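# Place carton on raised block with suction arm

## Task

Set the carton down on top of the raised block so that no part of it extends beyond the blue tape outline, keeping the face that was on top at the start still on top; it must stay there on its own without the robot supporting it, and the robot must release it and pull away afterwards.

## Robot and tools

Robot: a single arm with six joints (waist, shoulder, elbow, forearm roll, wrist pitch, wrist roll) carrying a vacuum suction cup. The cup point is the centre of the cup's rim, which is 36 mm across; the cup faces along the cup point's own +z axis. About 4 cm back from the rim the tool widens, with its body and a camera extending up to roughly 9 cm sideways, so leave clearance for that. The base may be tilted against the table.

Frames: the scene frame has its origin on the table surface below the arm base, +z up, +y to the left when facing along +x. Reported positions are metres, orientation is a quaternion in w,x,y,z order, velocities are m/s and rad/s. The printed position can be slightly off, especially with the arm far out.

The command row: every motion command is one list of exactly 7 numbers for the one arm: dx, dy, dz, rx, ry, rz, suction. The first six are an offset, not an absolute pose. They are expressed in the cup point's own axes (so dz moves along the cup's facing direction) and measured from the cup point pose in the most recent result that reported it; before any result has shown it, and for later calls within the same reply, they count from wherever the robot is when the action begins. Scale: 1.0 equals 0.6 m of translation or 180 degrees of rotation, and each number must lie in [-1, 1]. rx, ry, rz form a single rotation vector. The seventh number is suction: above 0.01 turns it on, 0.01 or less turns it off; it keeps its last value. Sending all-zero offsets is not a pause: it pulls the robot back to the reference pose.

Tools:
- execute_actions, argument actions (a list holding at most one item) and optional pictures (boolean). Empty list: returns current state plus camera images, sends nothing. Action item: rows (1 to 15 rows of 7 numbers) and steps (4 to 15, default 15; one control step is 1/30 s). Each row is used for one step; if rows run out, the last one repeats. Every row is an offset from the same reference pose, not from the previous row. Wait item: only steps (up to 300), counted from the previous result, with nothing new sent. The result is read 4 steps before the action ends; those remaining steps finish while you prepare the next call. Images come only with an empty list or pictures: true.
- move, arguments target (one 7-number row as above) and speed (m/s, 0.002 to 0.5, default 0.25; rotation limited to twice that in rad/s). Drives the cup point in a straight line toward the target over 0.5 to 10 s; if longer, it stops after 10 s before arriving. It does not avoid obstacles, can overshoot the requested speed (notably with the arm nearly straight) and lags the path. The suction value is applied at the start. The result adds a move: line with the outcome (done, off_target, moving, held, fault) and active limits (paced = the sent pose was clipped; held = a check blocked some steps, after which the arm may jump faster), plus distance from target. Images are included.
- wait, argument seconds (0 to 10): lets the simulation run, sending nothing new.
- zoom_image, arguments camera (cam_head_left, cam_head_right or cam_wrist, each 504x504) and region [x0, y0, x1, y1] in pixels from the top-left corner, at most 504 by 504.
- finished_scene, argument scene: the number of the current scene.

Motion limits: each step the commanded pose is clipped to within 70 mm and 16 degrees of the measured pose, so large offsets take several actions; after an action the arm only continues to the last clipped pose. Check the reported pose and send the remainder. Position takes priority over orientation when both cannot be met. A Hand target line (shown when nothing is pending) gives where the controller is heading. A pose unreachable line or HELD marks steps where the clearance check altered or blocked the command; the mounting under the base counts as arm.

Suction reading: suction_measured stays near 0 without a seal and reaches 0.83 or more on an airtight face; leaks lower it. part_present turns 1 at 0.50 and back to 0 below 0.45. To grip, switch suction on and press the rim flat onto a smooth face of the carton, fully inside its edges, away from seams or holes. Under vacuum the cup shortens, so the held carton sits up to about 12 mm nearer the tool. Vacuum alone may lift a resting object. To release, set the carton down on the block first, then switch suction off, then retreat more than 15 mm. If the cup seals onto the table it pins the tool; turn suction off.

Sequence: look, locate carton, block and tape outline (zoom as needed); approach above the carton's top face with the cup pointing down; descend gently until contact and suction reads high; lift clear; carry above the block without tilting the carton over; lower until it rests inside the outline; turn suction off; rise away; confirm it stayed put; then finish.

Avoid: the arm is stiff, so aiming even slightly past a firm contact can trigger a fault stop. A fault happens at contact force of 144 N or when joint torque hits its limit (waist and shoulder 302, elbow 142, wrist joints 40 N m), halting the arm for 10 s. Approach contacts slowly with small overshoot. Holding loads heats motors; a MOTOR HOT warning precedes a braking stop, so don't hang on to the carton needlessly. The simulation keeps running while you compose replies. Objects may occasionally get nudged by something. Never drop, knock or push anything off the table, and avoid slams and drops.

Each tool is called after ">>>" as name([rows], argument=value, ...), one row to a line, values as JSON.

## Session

>>> execute_actions(actions=[])

Scene clock: 0.00 s of 5000.00 s.
end_effector_position=(+0.6481, +0.0290, +0.4483) suction_measured=0.00 part_present=0 end_effector_quat_wxyz=(-0.000, -0.021, +1.000, -0.002) end_effector_velocity=(-0.000, -0.000, +0.000) end_effector_angular_velocity=(-0.000, +0.001, -0.002)
Joint positions: [-0.052  0.169  1.622 -0.001  1.354 -0.052]
Joint velocities: [-0.     0.    -0.    -0.001  0.001  0.002]
Hand target: +0.648, +0.029, +0.448; -0.000, -0.021, +1.000, -0.002

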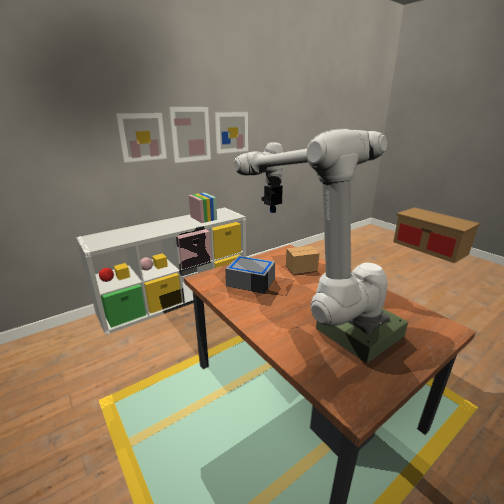

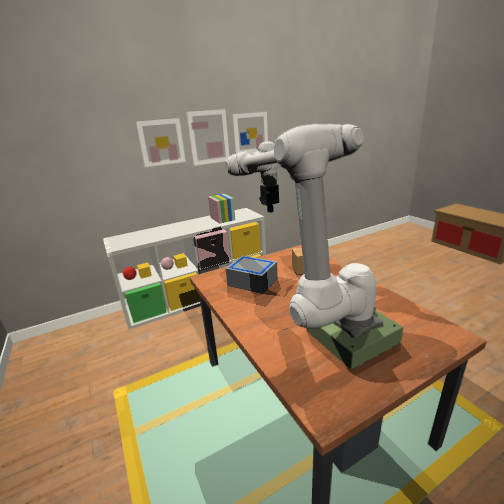

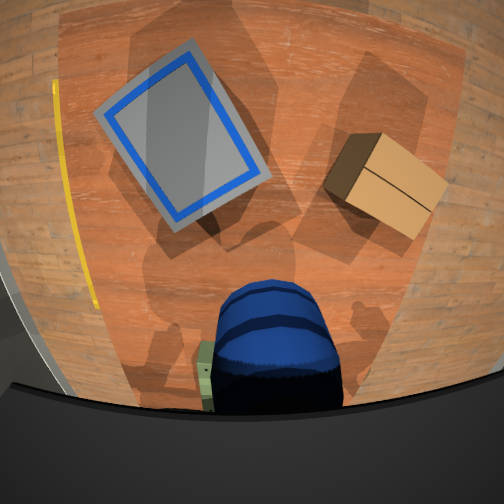

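>>> move(target=[0.068,-0.425,0.45,0,0,0.128,0], speed=0.4)

>>> zoom_image(camera="cam_head_left", region=[210,200,340,310])

Scene clock: 1.60 s of 5000.00 s.
end_effector_position=(+0.6185, -0.2276, +0.1790) suction_measured=0.00 part_present=0 end_effector_quat_wxyz=(-0.000, +0.178, +0.984, -0.001) end_effector_velocity=(+0.000, -0.000, -0.000) end_effector_angular_velocity=(+0.001, -0.001, +0.001)
Joint positions: [-0.448  0.378  1.885 -0.001  0.882 -0.045]
Joint velocities: [-0.001  0.    -0.001  0.001 -0.001 -0.002]
Hand target: +0.618, -0.228, +0.179; -0.000, +0.178, +0.984, -0.001
Off the commanded pose: 0.001 m, 0 deg.
Kept back: nothing.
move: done

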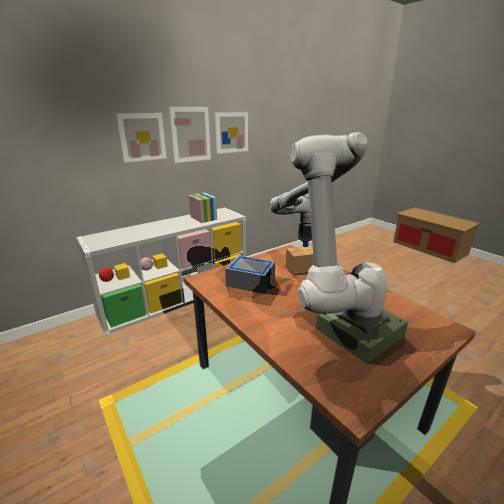

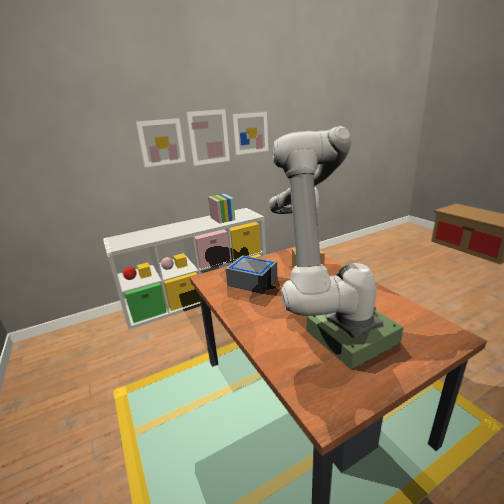

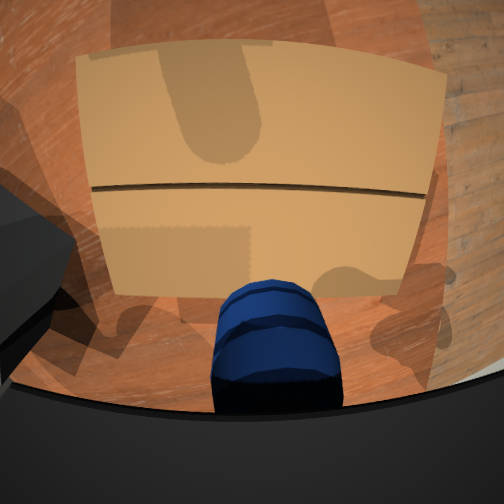

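Region (210, 200, 340, 310) of cam_head_left's 504x504 image, scaled by 3.877, with more detail than that image has; it fills the top 426 rows of this view, and the rest is white.

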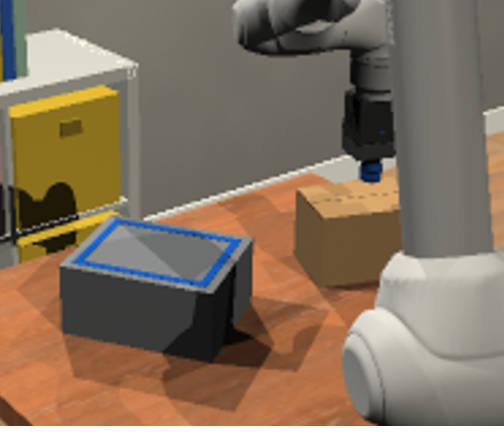

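>>> move(target=[-0.01,0.007,0.085,0,0,0.008,1], speed=0.05)

Scene clock: 3.13 s of 5000.00 s.
end_effector_position=(+0.6255, -0.2257, +0.1280) suction_measured=0.80 part_present=1 end_effector_quat_wxyz=(-0.000, +0.191, +0.982, -0.001) end_effector_velocity=(-0.001, -0.000, -0.000) end_effector_angular_velocity=(+0.001, +0.001, -0.001)
Joint positions: [-0.441  0.444  1.903 -0.001  0.798 -0.013]
Joint velocities: [-0.001 -0.     0.001  0.001  0.001 -0.   ]
Hand target: +0.626, -0.226, +0.128; -0.000, +0.191, +0.982, -0.001
Off the commanded pose: 0.000 m, 0 deg.
Kept back: nothing.
move: done

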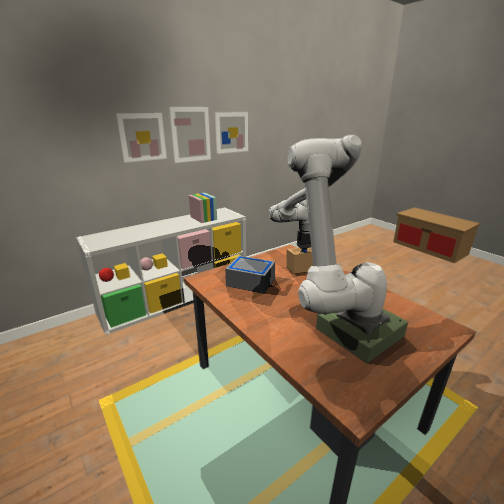

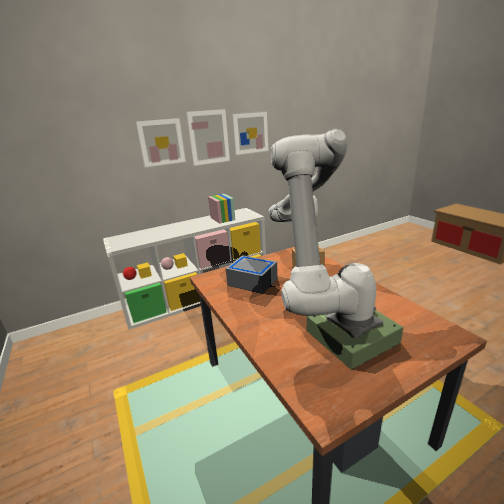

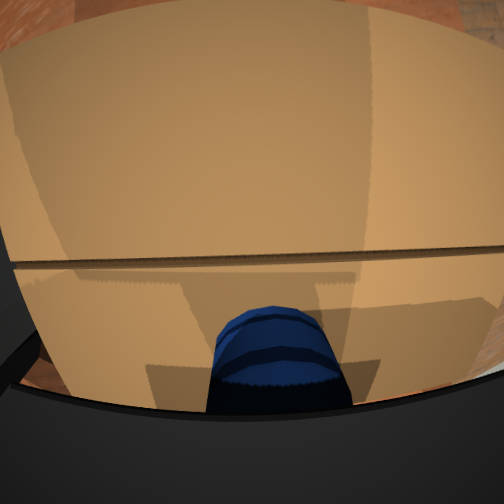

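>>> move(target=[0,0,-0.25,0,0,0,1], speed=0.2)

>>> move(target=[0.148,0.635,0,0,0,0.203,1], speed=0.25)

>>> move(target=[0,0,0.045,0,0,0,1], speed=0.03)

>>> zoom_image(camera="cam_head_left", region=[210,220,290,300])

>>> zoom_image(camera="cam_head_right", region=[210,220,290,300])

Scene clock: 4.50 s of 5000.00 s.
end_effector_position=(+0.6255, -0.2256, +0.2778) suction_measured=0.93 part_present=1 end_effector_quat_wxyz=(-0.000, +0.191, +0.982, -0.001) end_effector_velocity=(+0.000, +0.000, +0.000) end_effector_angular_velocity=(+0.000, +0.000, +0.001)
Joint positions: [-0.441  0.293  1.793 -0.001  1.059 -0.013]
Joint velocities: [ 0.     0.    -0.001  0.     0.001 -0.001]
Hand target: +0.626, -0.226, +0.278; -0.000, +0.191, +0.982, -0.001
Off the commanded pose: 0.000 m, 0 deg.
Kept back: nothing.
move: done

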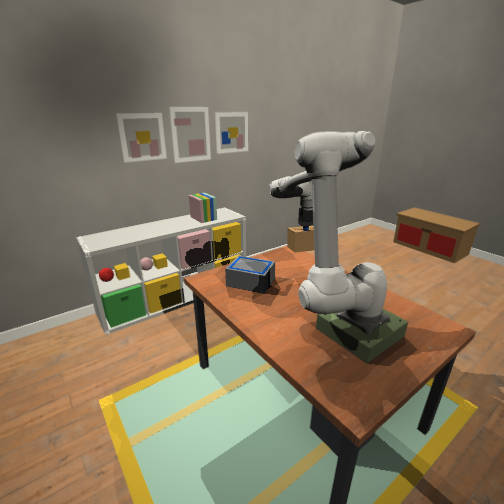

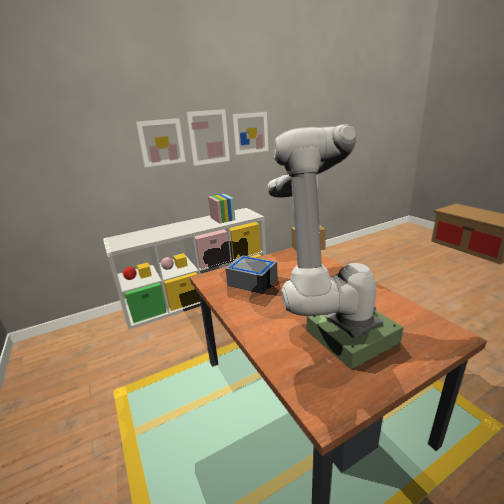

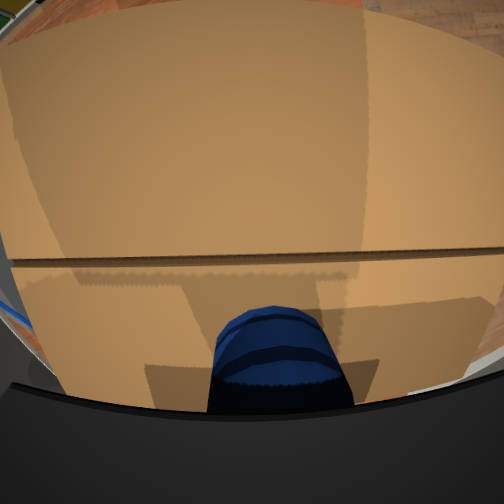

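Scene clock: 6.43 s of 5000.00 s.
end_effector_position=(+0.6858, +0.1604, +0.2770) suction_measured=0.93 part_present=1 end_effector_quat_wxyz=(+0.001, +0.489, +0.872, -0.002) end_effector_velocity=(-0.001, -0.001, -0.000) end_effector_angular_velocity=(-0.001, +0.002, +0.000)
Joint positions: [ 0.137  0.349  1.714 -0.001  1.082  1.203]
Joint velocities: [-0.     0.     0.    -0.001  0.002  0.   ]
Hand target: +0.686, +0.160, +0.277; +0.001, +0.489, +0.872, -0.002
Off the commanded pose: 0.001 m, 0 deg.
Kept back: nothing.
move: done

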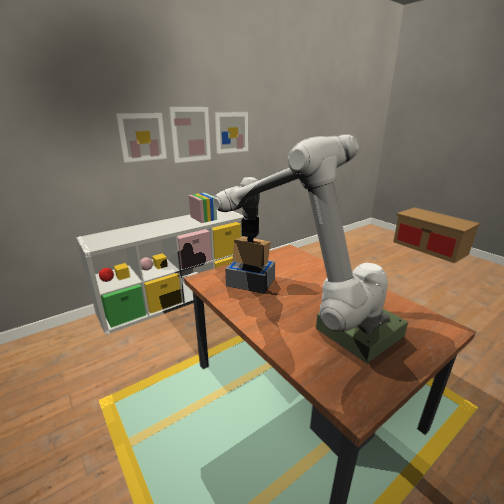

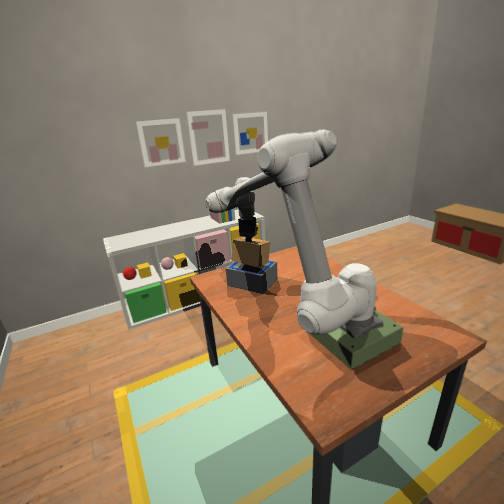

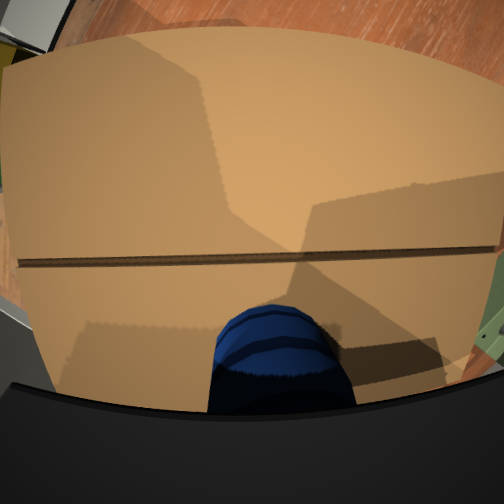

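Scene clock: 7.57 s of 5000.00 s.
end_effector_position=(+0.6858, +0.1603, +0.2501) suction_measured=0.93 part_present=1 end_effector_quat_wxyz=(+0.001, +0.489, +0.872, -0.002) end_effector_velocity=(-0.001, +0.000, -0.001) end_effector_angular_velocity=(+0.001, +0.002, -0.001)
Joint positions: [ 0.137  0.371  1.738 -0.001  1.036  1.203]
Joint velocities: [ 0.     0.001  0.001  0.002  0.    -0.   ]
Hand target: +0.686, +0.160, +0.250; +0.001, +0.489, +0.872, -0.002
Off the commanded pose: 0.000 m, 0 deg.
Kept back: nothing.
move: done

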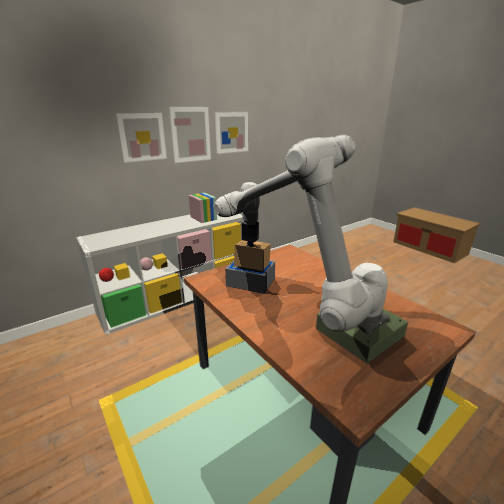

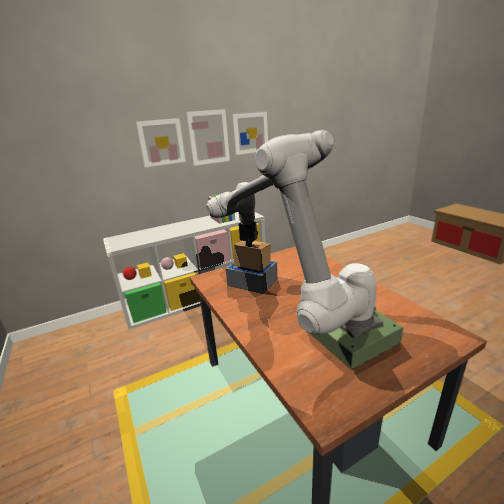

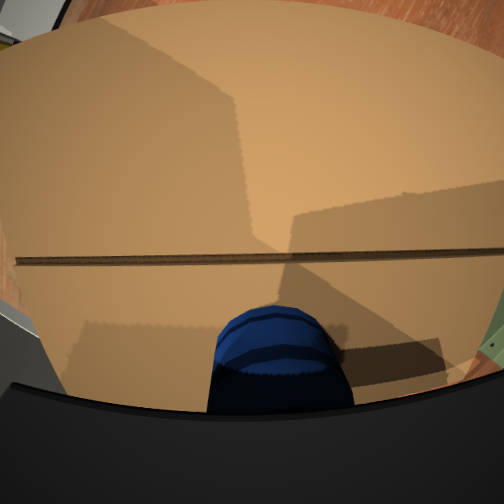

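Region (210, 220, 290, 300) of cam_head_left's 504x504 image, scaled by 6.300, with more detail than that image has.

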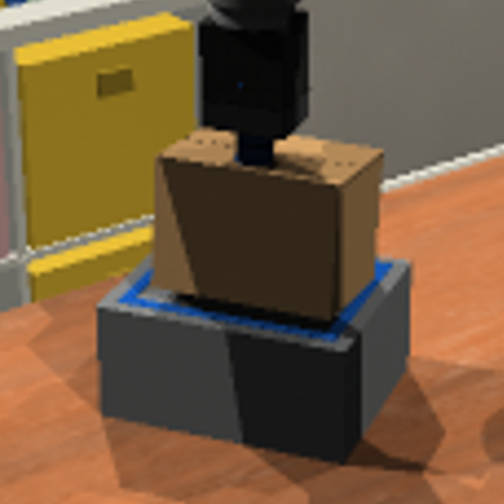

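Region (210, 220, 290, 300) of cam_head_right's 504x504 image, scaled by 6.300, with more detail than that image has.

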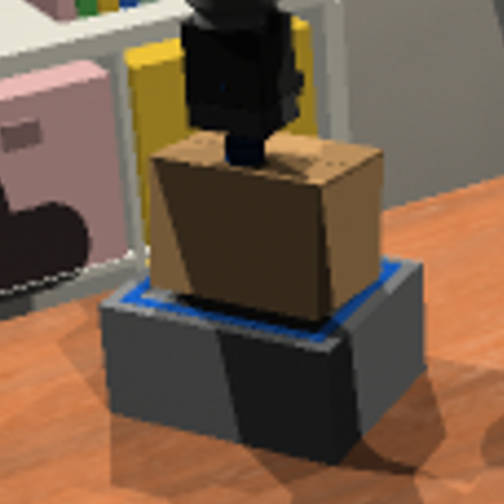

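>>> move(target=[0,0.014,0.01,0,0,0,1], speed=0.02)

>>> move(target=[0.015,0,0.009,0,0,0,1], speed=0.02)

>>> zoom_image(camera="cam_head_right", region=[210,220,290,300])

Scene clock: 8.53 s of 5000.00 s.
end_effector_position=(+0.6930, +0.1647, +0.2441) suction_measured=0.93 part_present=1 end_effector_quat_wxyz=(+0.001, +0.489, +0.872, -0.002) end_effector_velocity=(-0.000, +0.000, -0.000) end_effector_angular_velocity=(+0.000, -0.000, -0.000)
Joint positions: [ 0.142  0.387  1.727 -0.001  1.031  1.207]
Joint velocities: [ 0.    -0.     0.001  0.    -0.001  0.   ]
Hand target: +0.693, +0.165, +0.244; +0.001, +0.489, +0.872, -0.002
Off the commanded pose: 0.000 m, 0 deg.
Kept back: nothing.
move: done

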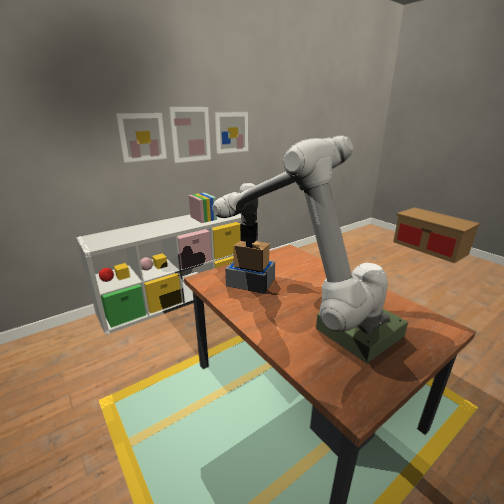

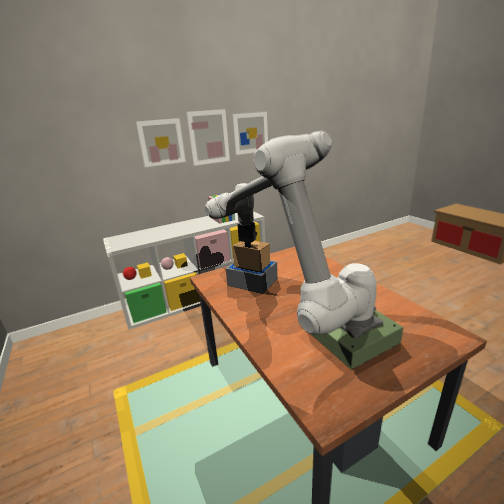

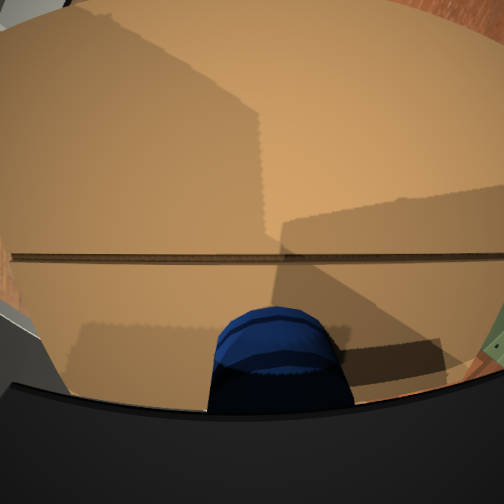

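Scene clock: 9.27 s of 5000.00 s.
end_effector_position=(+0.6883, +0.1723, +0.2387) suction_measured=0.93 part_present=1 end_effector_quat_wxyz=(+0.001, +0.489, +0.872, -0.002) end_effector_velocity=(+0.000, +0.001, +0.000) end_effector_angular_velocity=(+0.000, -0.000, +0.000)
Joint positions: [ 0.153  0.388  1.737 -0.001  1.02   1.219]
Joint velocities: [ 0.001 -0.    -0.001  0.001  0.     0.   ]
Hand target: +0.688, +0.172, +0.239; +0.001, +0.489, +0.872, -0.002
Off the commanded pose: 0.000 m, 0 deg.
Kept back: nothing.
move: done

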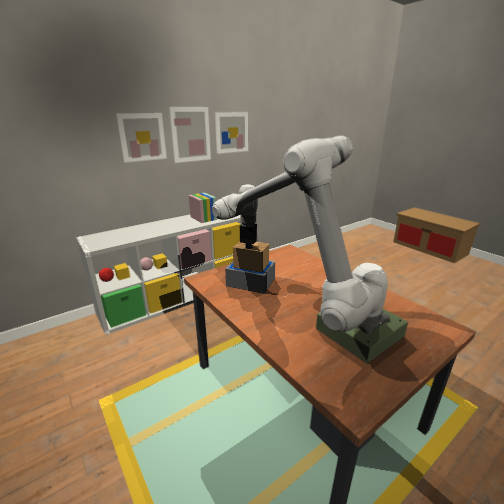

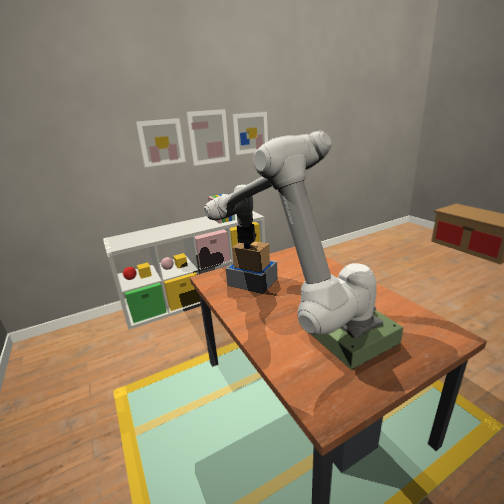

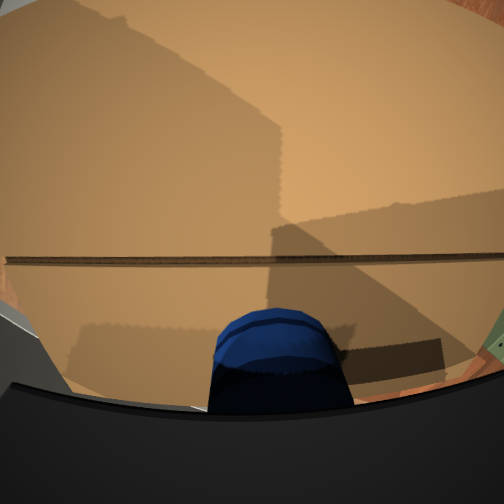

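Region (210, 220, 290, 300) of cam_head_right's 504x504 image, scaled by 6.300, with more detail than that image has.

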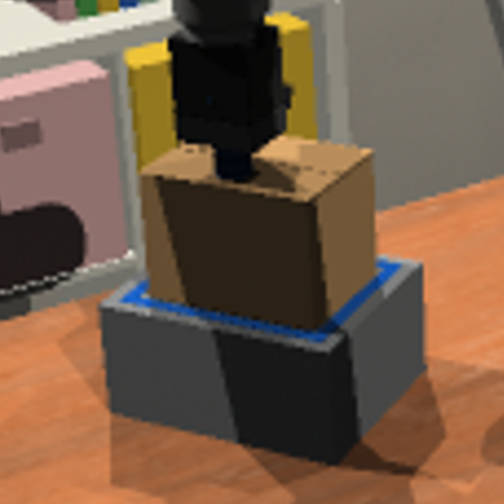

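>>> execute_actions([
  {"rows":[[0,0,0,0,0,0,0]],"steps":8},
])

>>> move(target=[-0.08,0.12,-0.4,0,0,0,0], speed=0.4)

>>> zoom_image(camera="cam_head_right", region=[210,220,290,300])

Scene clock: 9.53 s of 5000.00 s.
end_effector_position=(+0.6883, +0.1724, +0.2387) suction_measured=0.00 part_present=0 end_effector_quat_wxyz=(+0.001, +0.489, +0.872, -0.002) end_effector_velocity=(-0.001, +0.000, +0.000) end_effector_angular_velocity=(-0.000, +0.001, +0.001)
Joint positions: [ 0.153  0.388  1.737 -0.001  1.02   1.219]
Joint velocities: [ 0.001 -0.     0.    -0.     0.001  0.   ]
Steps of this call (steps 1 to 4: nothing new was sent; steps 5 to 8: the first 4 steps of this action). Readings (end_effector_position | what the end effector reports):
5: (+0.6883, +0.1724, +0.2387) | suction_measured=0.55 part_present=1
6: (+0.6883, +0.1724, +0.2387) | suction_measured=0.18 part_present=0
8: the state above

Scene clock: 10.87 s of 5000.00 s.
end_effector_position=(+0.7749, +0.1696, +0.4786) suction_measured=0.00 part_present=0 end_effector_quat_wxyz=(+0.001, +0.489, +0.872, -0.002) end_effector_velocity=(+0.001, -0.001, +0.001) end_effector_angular_velocity=(+0.000, -0.004, -0.001)
Joint positions: [ 0.128  0.393  1.272 -0.001  1.479  1.194]
Joint velocities: [-0.001 -0.    -0.002 -0.001 -0.001  0.   ]
Hand target: +0.775, +0.170, +0.479; +0.001, +0.489, +0.872, -0.002
Off your previous action's commanded pose: 0.000 m, 0 deg at its last step (step 4 of this call).
Off the commanded pose: 0.000 m, 0 deg.
Kept back: nothing.
move: done

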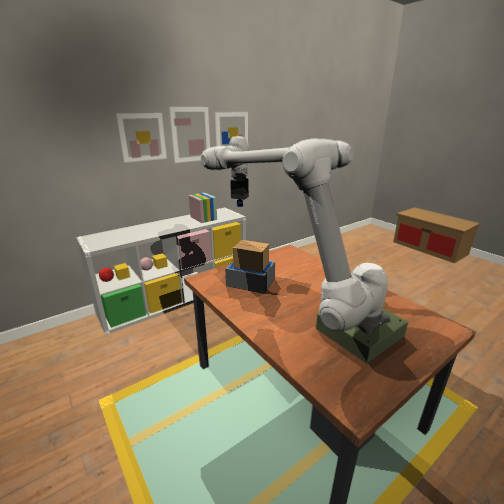

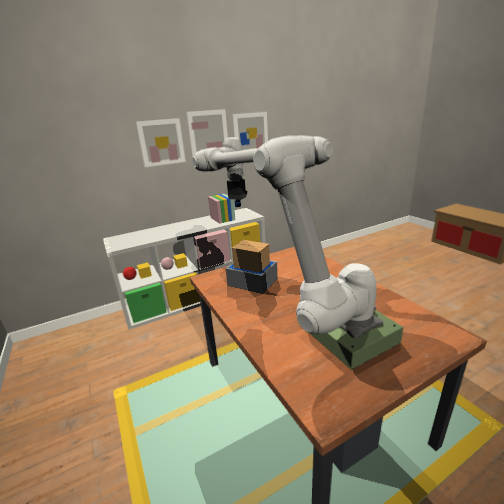

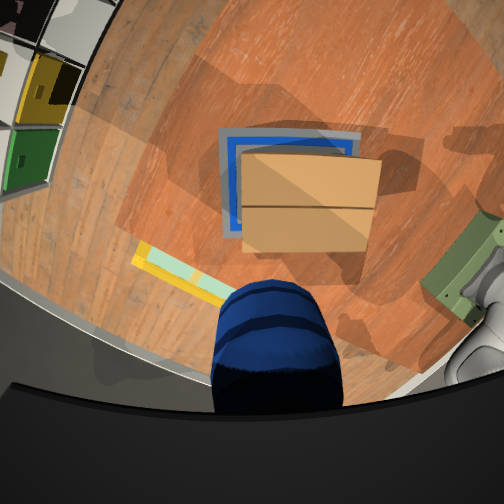

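Region (210, 220, 290, 300) of cam_head_right's 504x504 image, scaled by 6.300, with more detail than that image has.

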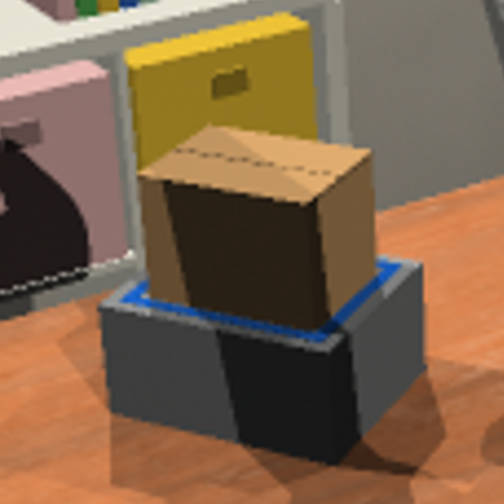

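The tape is visible on all four sides.

>>> finished_scene(scene=2)

The scene is finished: the task was done.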